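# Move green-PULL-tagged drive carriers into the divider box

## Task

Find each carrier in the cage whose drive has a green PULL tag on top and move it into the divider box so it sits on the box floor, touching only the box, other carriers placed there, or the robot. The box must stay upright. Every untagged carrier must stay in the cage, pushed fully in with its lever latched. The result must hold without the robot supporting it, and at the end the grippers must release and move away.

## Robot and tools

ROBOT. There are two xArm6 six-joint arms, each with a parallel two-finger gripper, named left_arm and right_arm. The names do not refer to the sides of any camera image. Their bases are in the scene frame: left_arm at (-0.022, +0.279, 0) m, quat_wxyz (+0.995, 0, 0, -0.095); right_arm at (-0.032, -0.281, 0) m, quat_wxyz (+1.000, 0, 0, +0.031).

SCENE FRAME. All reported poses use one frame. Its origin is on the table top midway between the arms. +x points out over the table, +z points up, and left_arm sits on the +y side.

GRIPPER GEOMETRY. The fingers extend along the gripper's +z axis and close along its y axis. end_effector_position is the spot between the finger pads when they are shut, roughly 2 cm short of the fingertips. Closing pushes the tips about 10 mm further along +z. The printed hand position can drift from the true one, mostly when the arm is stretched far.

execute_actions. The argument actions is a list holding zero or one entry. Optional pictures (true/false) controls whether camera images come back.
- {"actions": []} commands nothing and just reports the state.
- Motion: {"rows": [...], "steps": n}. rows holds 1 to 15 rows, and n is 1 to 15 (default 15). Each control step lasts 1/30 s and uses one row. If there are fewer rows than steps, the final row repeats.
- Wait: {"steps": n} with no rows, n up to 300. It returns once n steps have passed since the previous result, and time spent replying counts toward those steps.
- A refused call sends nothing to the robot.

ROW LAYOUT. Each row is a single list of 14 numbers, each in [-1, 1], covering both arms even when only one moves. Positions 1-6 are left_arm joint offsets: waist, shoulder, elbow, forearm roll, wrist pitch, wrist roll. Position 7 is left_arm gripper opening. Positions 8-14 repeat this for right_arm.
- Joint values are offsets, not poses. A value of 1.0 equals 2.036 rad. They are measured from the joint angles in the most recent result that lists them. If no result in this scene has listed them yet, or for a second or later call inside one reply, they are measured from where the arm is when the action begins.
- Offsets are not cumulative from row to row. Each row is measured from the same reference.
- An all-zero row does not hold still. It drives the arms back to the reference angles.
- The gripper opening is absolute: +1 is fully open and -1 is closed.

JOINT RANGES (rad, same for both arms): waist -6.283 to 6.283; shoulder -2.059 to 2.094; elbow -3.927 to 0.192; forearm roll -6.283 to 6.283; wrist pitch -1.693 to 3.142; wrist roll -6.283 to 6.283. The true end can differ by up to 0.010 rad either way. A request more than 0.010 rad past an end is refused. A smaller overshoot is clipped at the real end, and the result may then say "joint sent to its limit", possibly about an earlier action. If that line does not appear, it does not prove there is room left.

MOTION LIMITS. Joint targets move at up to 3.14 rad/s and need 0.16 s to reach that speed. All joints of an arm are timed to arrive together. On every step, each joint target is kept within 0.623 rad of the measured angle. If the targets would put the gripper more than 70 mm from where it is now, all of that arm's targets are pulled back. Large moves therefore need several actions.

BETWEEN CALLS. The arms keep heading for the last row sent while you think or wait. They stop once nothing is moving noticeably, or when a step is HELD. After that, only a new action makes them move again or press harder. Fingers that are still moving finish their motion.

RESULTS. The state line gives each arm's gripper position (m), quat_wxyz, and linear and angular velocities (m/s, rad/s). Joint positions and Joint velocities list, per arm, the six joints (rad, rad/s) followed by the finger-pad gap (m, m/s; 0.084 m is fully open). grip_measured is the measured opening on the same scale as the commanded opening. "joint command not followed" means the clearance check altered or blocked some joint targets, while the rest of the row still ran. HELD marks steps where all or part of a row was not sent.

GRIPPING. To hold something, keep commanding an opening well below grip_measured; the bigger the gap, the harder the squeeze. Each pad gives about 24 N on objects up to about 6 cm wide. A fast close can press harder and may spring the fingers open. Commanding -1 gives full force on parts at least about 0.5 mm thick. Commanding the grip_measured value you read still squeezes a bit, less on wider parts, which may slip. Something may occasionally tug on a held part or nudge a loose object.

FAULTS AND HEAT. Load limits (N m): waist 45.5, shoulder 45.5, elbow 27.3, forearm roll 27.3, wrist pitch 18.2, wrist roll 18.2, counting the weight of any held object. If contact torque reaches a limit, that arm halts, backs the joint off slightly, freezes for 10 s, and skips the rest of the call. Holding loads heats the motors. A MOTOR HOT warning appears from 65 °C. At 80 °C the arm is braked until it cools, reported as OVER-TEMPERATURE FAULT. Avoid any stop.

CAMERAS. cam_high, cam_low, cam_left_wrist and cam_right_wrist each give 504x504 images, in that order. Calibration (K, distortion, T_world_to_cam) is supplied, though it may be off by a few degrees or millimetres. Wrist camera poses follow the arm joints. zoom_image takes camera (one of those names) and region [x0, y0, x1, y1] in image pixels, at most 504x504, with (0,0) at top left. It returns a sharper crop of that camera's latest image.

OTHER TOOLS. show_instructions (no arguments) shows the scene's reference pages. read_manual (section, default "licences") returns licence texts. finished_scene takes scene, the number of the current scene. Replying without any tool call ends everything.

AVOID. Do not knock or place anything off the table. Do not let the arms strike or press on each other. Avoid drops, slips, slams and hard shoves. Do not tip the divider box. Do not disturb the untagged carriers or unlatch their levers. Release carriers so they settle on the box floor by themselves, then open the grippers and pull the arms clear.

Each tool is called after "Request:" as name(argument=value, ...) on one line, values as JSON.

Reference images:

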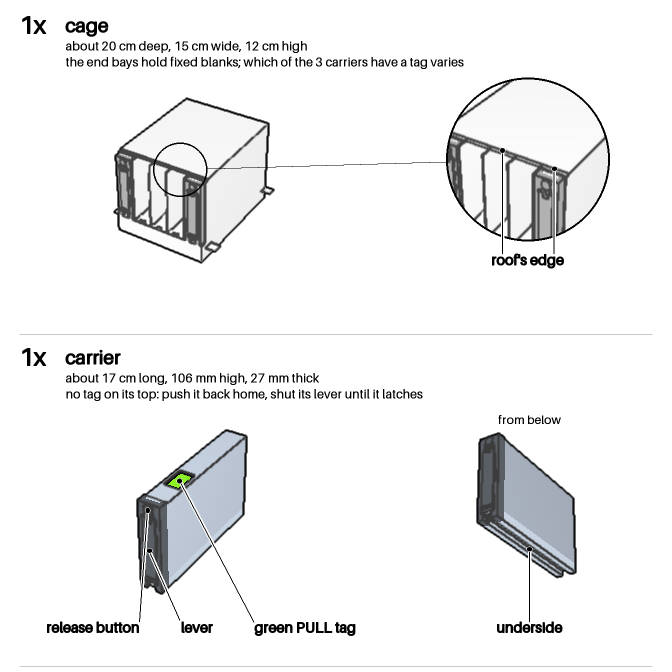

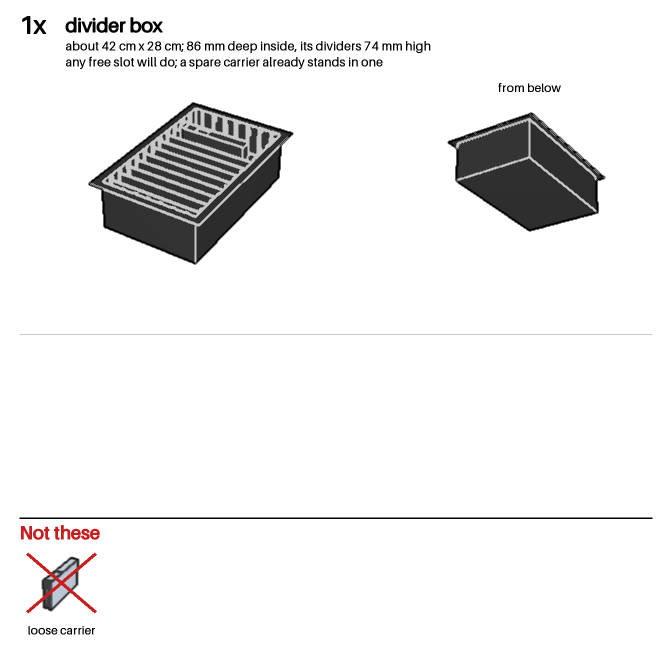

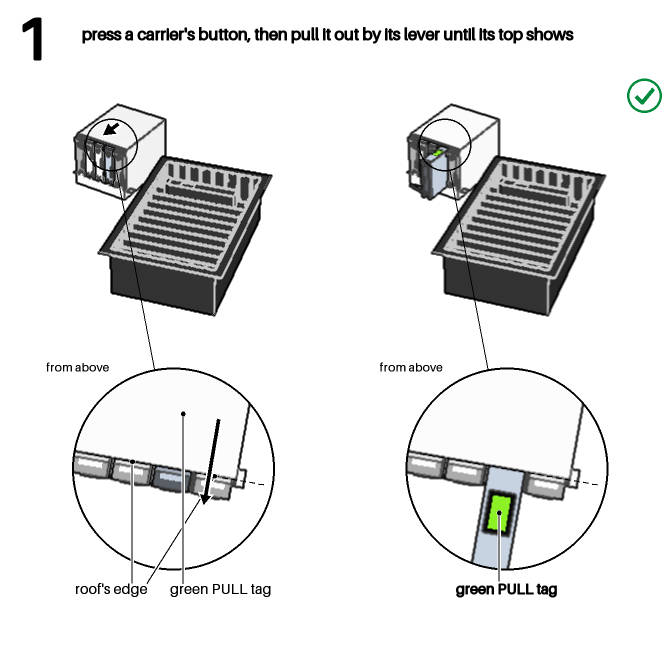

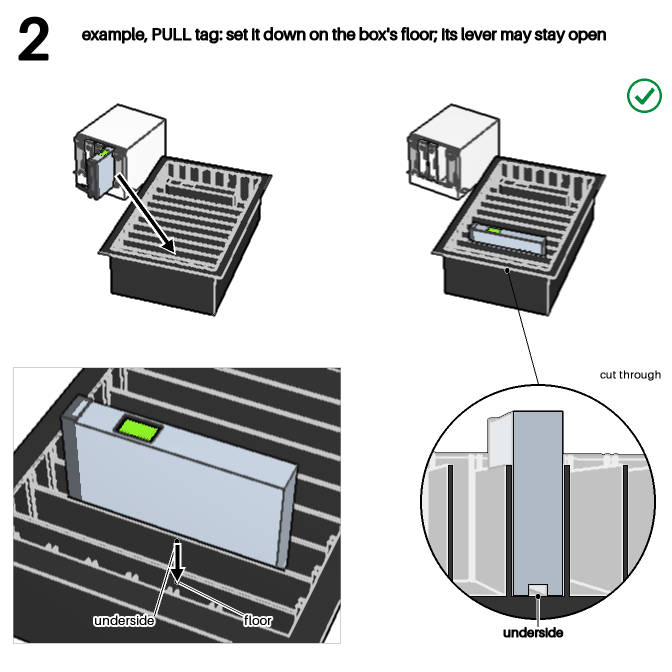

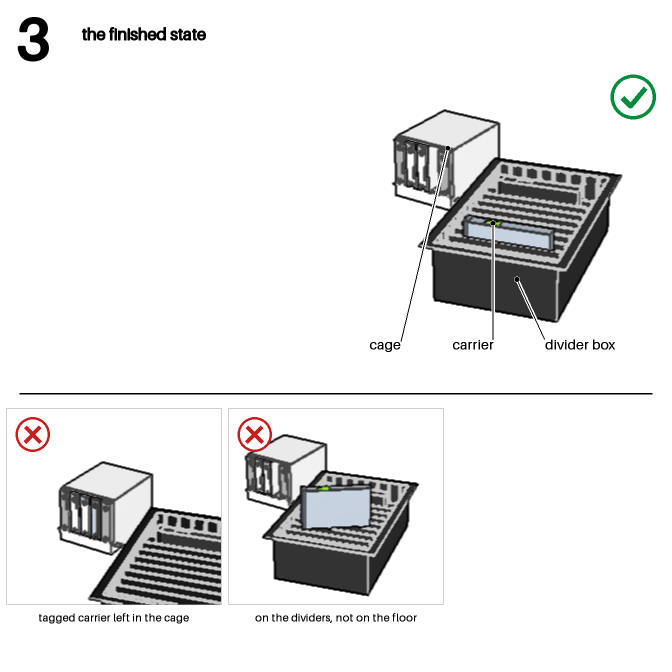

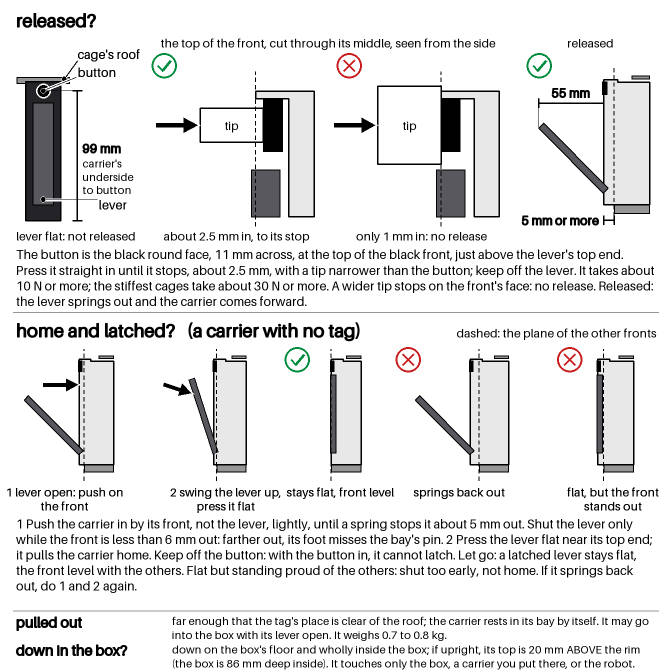

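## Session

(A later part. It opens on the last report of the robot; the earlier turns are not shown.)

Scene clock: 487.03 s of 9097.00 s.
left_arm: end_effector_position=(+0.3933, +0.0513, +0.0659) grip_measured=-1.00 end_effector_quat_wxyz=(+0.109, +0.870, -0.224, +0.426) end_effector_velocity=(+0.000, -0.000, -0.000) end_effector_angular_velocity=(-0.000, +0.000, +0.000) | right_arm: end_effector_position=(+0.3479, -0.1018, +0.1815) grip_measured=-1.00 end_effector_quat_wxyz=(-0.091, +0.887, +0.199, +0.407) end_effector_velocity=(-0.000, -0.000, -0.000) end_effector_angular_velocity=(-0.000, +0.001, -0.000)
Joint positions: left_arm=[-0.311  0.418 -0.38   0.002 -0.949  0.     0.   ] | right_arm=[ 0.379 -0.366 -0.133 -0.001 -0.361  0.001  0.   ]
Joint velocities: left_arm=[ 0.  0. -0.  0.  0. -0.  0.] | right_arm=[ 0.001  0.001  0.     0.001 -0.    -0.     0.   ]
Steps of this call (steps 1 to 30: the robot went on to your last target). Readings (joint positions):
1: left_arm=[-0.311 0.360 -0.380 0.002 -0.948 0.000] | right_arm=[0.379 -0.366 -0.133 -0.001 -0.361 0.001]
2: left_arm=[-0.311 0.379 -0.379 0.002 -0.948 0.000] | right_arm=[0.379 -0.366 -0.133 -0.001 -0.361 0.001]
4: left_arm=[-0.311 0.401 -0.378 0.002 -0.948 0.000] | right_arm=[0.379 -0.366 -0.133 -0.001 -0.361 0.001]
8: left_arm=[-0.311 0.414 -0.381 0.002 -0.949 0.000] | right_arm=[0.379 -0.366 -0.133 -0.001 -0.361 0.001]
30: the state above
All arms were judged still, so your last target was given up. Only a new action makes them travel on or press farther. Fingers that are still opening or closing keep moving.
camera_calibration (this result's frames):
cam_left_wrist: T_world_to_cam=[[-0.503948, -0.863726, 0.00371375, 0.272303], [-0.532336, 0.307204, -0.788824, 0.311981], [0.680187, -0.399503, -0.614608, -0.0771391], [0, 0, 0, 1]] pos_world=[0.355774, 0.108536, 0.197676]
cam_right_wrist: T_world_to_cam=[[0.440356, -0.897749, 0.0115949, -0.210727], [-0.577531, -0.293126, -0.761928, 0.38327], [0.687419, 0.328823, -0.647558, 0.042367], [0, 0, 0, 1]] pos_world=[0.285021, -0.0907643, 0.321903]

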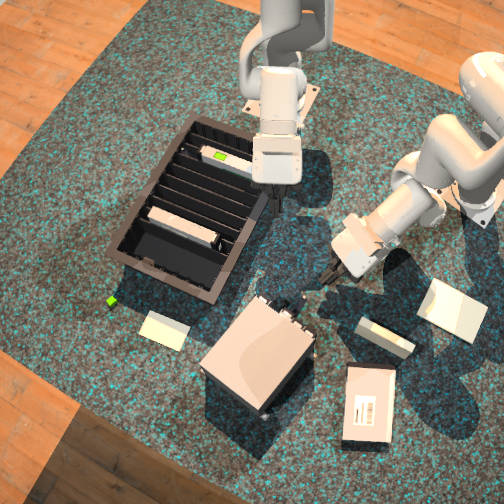

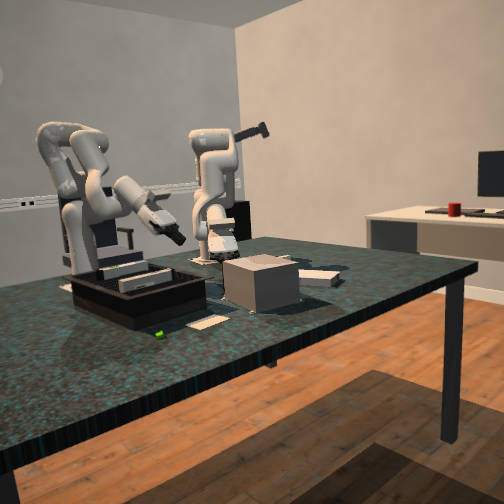

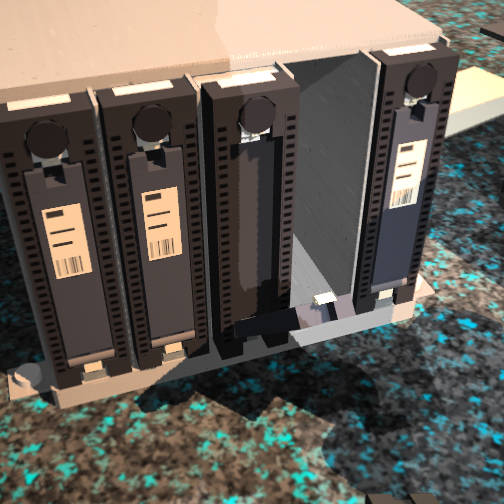

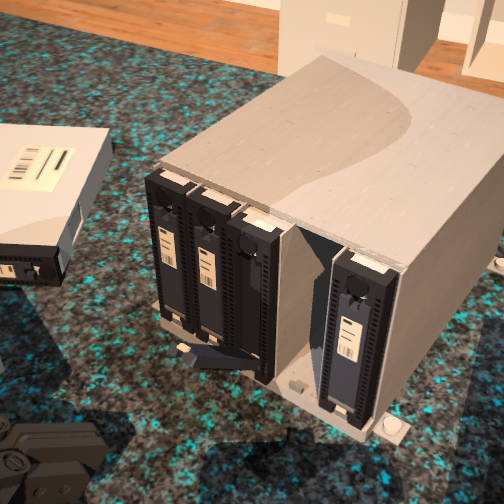

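Request:
execute_actions(actions=[{"rows":[[0,0.005,-0.014,0,0.011,0,-1,0,0,0,0,0,0,-1],[0,0.01,-0.0275,0,0.023,0,-1,0,0,0,0,0,0,-1],[0,0.01,-0.0275,0,0.023,0,-1,0,0,0,0,0,0,-1],[0.0018,0.0136,-0.0378,0,0.0298,0,-1,0,0,0,0,0,0,-1],[0.0036,0.0172,-0.0481,0,0.0365,0,-1,0,0,0,0,0,0,-1],[0.0053,0.0208,-0.0584,0,0.0433,0,-1,0,0,0,0,0,0,-1],[0.0071,0.0244,-0.0688,0,0.05,0,-1,0,0,0,0,0,0,-1],[0.0089,0.028,-0.0791,0,0.0568,0,-1,0,0,0,0,0,0,-1],[0.0107,0.0316,-0.0894,0,0.0636,0,-1,0,0,0,0,0,0,-1],[0.0124,0.0352,-0.0997,0,0.0703,0,-1,0,0,0,0,0,0,-1],[0.0142,0.0388,-0.11,0,0.0771,0,-1,0,0,0,0,0,0,-1]]}], pictures=false)

Request:
execute_actions(actions=[{"steps":15}], pictures=false)

Request:
execute_actions(actions=[{"rows":[[0.001,-0.0022,-0.0064,0,0.0085,0,-1,0,0,0,0,0,0,-1],[0.0021,-0.0044,-0.0128,0,0.0171,0,-1,0,0,0,0,0,0,-1],[0.0031,-0.0066,-0.0192,0,0.0256,0,-1,0,0,0,0,0,0,-1],[0.0042,-0.0089,-0.0256,0,0.0342,0,-1,0,0,0,0,0,0,-1],[0.0052,-0.0111,-0.0319,0,0.0427,0,-1,0,0,0,0,0,0,-1],[0.0062,-0.0133,-0.0383,0,0.0512,0,-1,0,0,0,0,0,0,-1],[0.0073,-0.0155,-0.0447,0,0.0598,0,-1,0,0,0,0,0,0,-1],[0.0083,-0.0177,-0.0511,0,0.0683,0,-1,0,0,0,0,0,0,-1],[0.0083,-0.0168,-0.0528,0,0.0692,0,-1,0,0,0,0,0,0,-1]]}], pictures=false)

Request:
execute_actions(actions=[{"steps":20}], pictures=false)

Request:
execute_actions(actions=[{"rows":[[0,-0.025,0.06,0,-0.035,0,-1,0,0,0,0,0,0,-1]]}])

Scene clock: 497.37 s of 9097.00 s.
left_arm: end_effector_position=(+0.4522, +0.0344, +0.0626) grip_measured=-1.00 end_effector_quat_wxyz=(+0.103, +0.875, -0.213, +0.423) end_effector_velocity=(+0.084, -0.014, -0.001) end_effector_angular_velocity=(+0.004, +0.009, +0.048) | right_arm: end_effector_position=(+0.3479, -0.1018, +0.1815) grip_measured=-1.00 end_effector_quat_wxyz=(-0.091, +0.887, +0.199, +0.407) end_effector_velocity=(-0.000, +0.000, +0.000) end_effector_angular_velocity=(-0.000, -0.000, +0.000)
Joint positions: left_arm=[-0.286  0.489 -0.582  0.002 -0.808  0.     0.   ] | right_arm=[ 0.379 -0.366 -0.133 -0.001 -0.361  0.001  0.   ]
Joint velocities: left_arm=[ 0.048  0.099 -0.278  0.001  0.19  -0.001  0.   ] | right_arm=[ 0. -0.  0. -0.  0. -0.  0.]
Steps of this call (steps 1 to 90: nothing new was sent; then 6.83 s passed at rest; steps 91 to 105: all 15 steps of this action). Readings (joint positions):
91: left_arm=[-0.311 0.418 -0.380 0.002 -0.949 0.000] | right_arm=[0.379 -0.366 -0.133 -0.001 -0.361 0.001]
92: left_arm=[-0.311 0.419 -0.382 0.002 -0.946 0.000] | right_arm=[0.379 -0.366 -0.133 -0.001 -0.361 0.001]
94: left_arm=[-0.311 0.426 -0.400 0.002 -0.931 0.000] | right_arm=[0.379 -0.366 -0.133 -0.001 -0.361 0.001]
98: left_arm=[-0.306 0.446 -0.458 0.002 -0.889 0.000] | right_arm=[0.379 -0.366 -0.133 -0.001 -0.361 0.001]
105: the state above

Scene clock: 497.87 s of 9097.00 s.
left_arm: end_effector_position=(+0.4587, +0.0333, +0.0620) grip_measured=-1.00 end_effector_quat_wxyz=(+0.102, +0.876, -0.212, +0.422) end_effector_velocity=(+0.001, -0.001, +0.001) end_effector_angular_velocity=(-0.000, -0.003, -0.001) | right_arm: end_effector_position=(+0.3479, -0.1018, +0.1815) grip_measured=-1.00 end_effector_quat_wxyz=(-0.091, +0.887, +0.199, +0.407) end_effector_velocity=(-0.000, +0.000, -0.001) end_effector_angular_velocity=(-0.000, +0.001, +0.000)
Joint positions: left_arm=[-0.282  0.497 -0.604  0.002 -0.792  0.     0.   ] | right_arm=[ 0.379 -0.366 -0.133 -0.001 -0.361  0.001  0.   ]
Joint velocities: left_arm=[-0.     0.001 -0.004 -0.     0.001  0.001  0.   ] | right_arm=[ 0.001  0.001  0.     0.001 -0.     0.     0.   ]
Steps of this call (steps 1 to 15: the robot went on to your last target). Readings (joint positions):
1: left_arm=[-0.285 0.492 -0.589 0.002 -0.803 0.000] | right_arm=[0.379 -0.366 -0.133 -0.001 -0.361 0.001]
2: left_arm=[-0.284 0.493 -0.593 0.002 -0.799 0.000] | right_arm=[0.379 -0.366 -0.133 -0.001 -0.361 0.001]
4: left_arm=[-0.283 0.496 -0.598 0.002 -0.795 0.000] | right_arm=[0.379 -0.366 -0.133 -0.001 -0.361 0.001]
8: left_arm=[-0.283 0.497 -0.602 0.002 -0.792 0.000] | right_arm=[0.379 -0.366 -0.133 -0.001 -0.361 0.001]
15: the state above

Scene clock: 498.37 s of 9097.00 s.
left_arm: end_effector_position=(+0.4957, +0.0248, +0.0872) grip_measured=-1.00 end_effector_quat_wxyz=(+0.099, +0.877, -0.205, +0.424) end_effector_velocity=(+0.009, -0.001, -0.000) end_effector_angular_velocity=(+0.017, +0.033, +0.004) | right_arm: end_effector_position=(+0.3479, -0.1018, +0.1815) grip_measured=-1.00 end_effector_quat_wxyz=(-0.091, +0.887, +0.199, +0.407) end_effector_velocity=(+0.000, -0.000, +0.000) end_effector_angular_velocity=(+0.001, +0.000, -0.002)
Joint positions: left_arm=[-0.266  0.464 -0.707  0.002 -0.658  0.     0.   ] | right_arm=[ 0.379 -0.366 -0.133 -0.001 -0.361  0.001  0.   ]
Joint velocities: left_arm=[ 0.006 -0.008 -0.038  0.002  0.083 -0.     0.   ] | right_arm=[-0.001  0.001 -0.001  0.001 -0.     0.001  0.   ]
Steps of this call (steps 1 to 15: all 15 steps of this action). Readings (joint positions):
1: left_arm=[-0.282 0.497 -0.604 0.002 -0.792 0.000] | right_arm=[0.379 -0.366 -0.133 -0.001 -0.361 0.001]
2: left_arm=[-0.282 0.497 -0.605 0.002 -0.790 0.000] | right_arm=[0.379 -0.366 -0.133 -0.001 -0.361 0.001]
4: left_arm=[-0.281 0.494 -0.614 0.002 -0.776 0.000] | right_arm=[0.379 -0.366 -0.133 -0.001 -0.361 0.001]
8: left_arm=[-0.274 0.480 -0.653 0.002 -0.723 0.000] | right_arm=[0.379 -0.366 -0.133 -0.001 -0.361 0.001]
15: the state above

Scene clock: 499.03 s of 9097.00 s.
left_arm: end_effector_position=(+0.4965, +0.0247, +0.0872) grip_measured=-1.00 end_effector_quat_wxyz=(+0.098, +0.877, -0.205, +0.423) end_effector_velocity=(+0.000, +0.000, -0.000) end_effector_angular_velocity=(+0.001, -0.000, -0.000) | right_arm: end_effector_position=(+0.3479, -0.1018, +0.1815) grip_measured=-1.00 end_effector_quat_wxyz=(-0.091, +0.887, +0.199, +0.407) end_effector_velocity=(-0.000, +0.000, -0.000) end_effector_angular_velocity=(+0.000, +0.001, +0.001)
Joint positions: left_arm=[-0.266  0.463 -0.71   0.002 -0.651  0.     0.   ] | right_arm=[ 0.379 -0.366 -0.133 -0.001 -0.361  0.001  0.   ]
Joint velocities: left_arm=[ 0.     0.001 -0.001 -0.     0.     0.001  0.   ] | right_arm=[ 0.001 -0.     0.001  0.    -0.     0.     0.   ]
Steps of this call (steps 1 to 15: the robot went on to your last target; steps 16 to 20: nothing new was sent). Readings (joint positions):
1: left_arm=[-0.266 0.463 -0.708 0.002 -0.655 0.000] | right_arm=[0.379 -0.366 -0.133 -0.001 -0.361 0.001]
2: left_arm=[-0.266 0.463 -0.708 0.002 -0.654 0.000] | right_arm=[0.379 -0.366 -0.133 -0.001 -0.361 0.001]
4: left_arm=[-0.266 0.463 -0.709 0.002 -0.653 0.000] | right_arm=[0.379 -0.366 -0.133 -0.001 -0.361 0.001]
8: left_arm=[-0.266 0.463 -0.709 0.002 -0.651 0.000] | right_arm=[0.379 -0.366 -0.133 -0.001 -0.361 0.001]
20: the state above
All arms were judged still, so your last target was given up. Only a new action makes them travel on or press farther. Fingers that are still opening or closing keep moving.

Scene clock: 499.53 s of 9097.00 s.
left_arm: end_effector_position=(+0.4663, +0.0397, +0.0859) grip_measured=-1.00 end_effector_quat_wxyz=(+0.098, +0.877, -0.204, +0.423) end_effector_velocity=(-0.007, +0.002, -0.004) end_effector_angular_velocity=(+0.002, +0.009, -0.001) | right_arm: end_effector_position=(+0.3479, -0.1018, +0.1815) grip_measured=-1.00 end_effector_quat_wxyz=(-0.091, +0.887, +0.199, +0.407) end_effector_velocity=(+0.000, +0.000, +0.001) end_effector_angular_velocity=(+0.000, -0.002, +0.000)
Joint positions: left_arm=[-0.266  0.413 -0.591  0.002 -0.721  0.     0.   ] | right_arm=[ 0.379 -0.366 -0.133 -0.001 -0.361  0.001  0.   ]
Joint velocities: left_arm=[-0.001 -0.003  0.019  0.001 -0.007 -0.003  0.   ] | right_arm=[-0.    -0.001 -0.001 -0.    -0.    -0.     0.   ]
Steps of this call (steps 1 to 15: all 15 steps of this action). Readings (joint positions):
1: left_arm=[-0.266 0.463 -0.710 0.002 -0.651 0.000] | right_arm=[0.379 -0.366 -0.133 -0.001 -0.361 0.001]
2: left_arm=[-0.266 0.462 -0.708 0.002 -0.653 0.000] | right_arm=[0.379 -0.366 -0.133 -0.001 -0.361 0.001]
4: left_arm=[-0.265 0.447 -0.679 0.001 -0.674 0.000] | right_arm=[0.379 -0.366 -0.133 -0.001 -0.361 0.001]
8: left_arm=[-0.265 0.419 -0.607 0.001 -0.712 0.000] | right_arm=[0.379 -0.366 -0.133 -0.001 -0.361 0.001]
15: the state above
camera_calibration (this result's frames):
cam_left_wrist: T_world_to_cam=[[-0.463998, -0.885829, 0.00362273, 0.281218], [-0.553513, 0.286733, -0.781926, 0.380279], [0.691614, -0.364817, -0.623361, -0.125028], [0, 0, 0, 1]] pos_world=[0.427445, 0.0944596, 0.218394]
cam_right_wrist: T_world_to_cam=[[0.440356, -0.897749, 0.011595, -0.210727], [-0.577531, -0.293126, -0.761928, 0.38327], [0.687419, 0.328823, -0.647558, 0.042367], [0, 0, 0, 1]] pos_world=[0.285021, -0.0907644, 0.321903]

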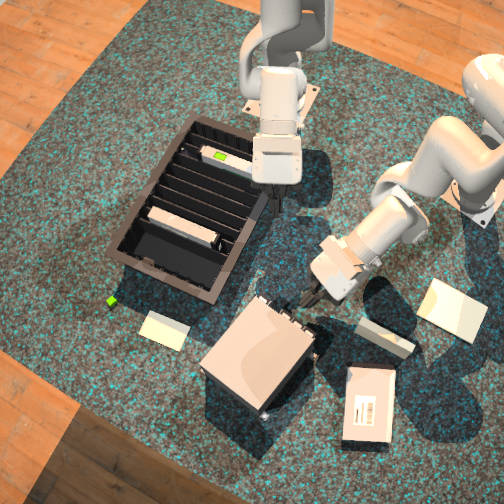

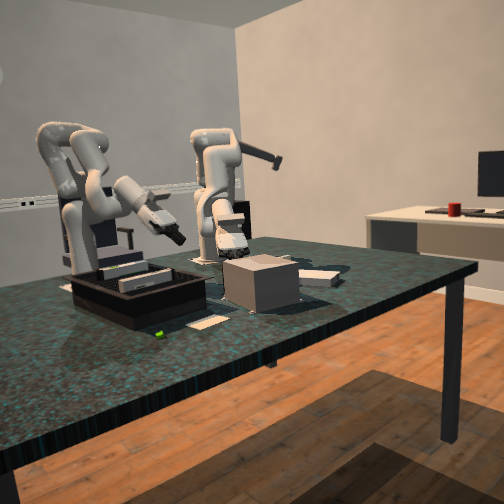

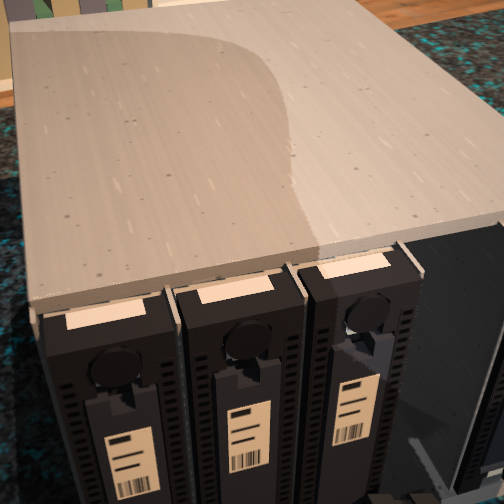

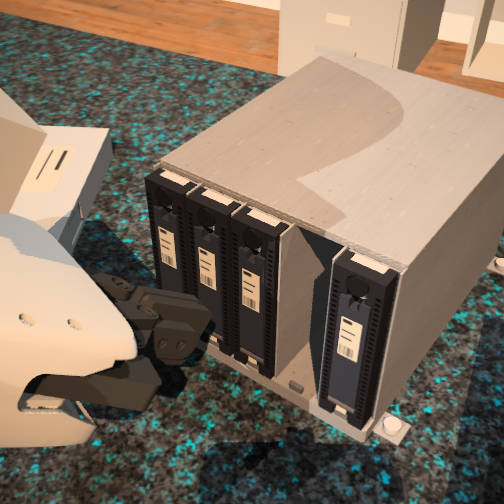

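Request:
finished_scene(scene=1)

The scene is finished: the task was done.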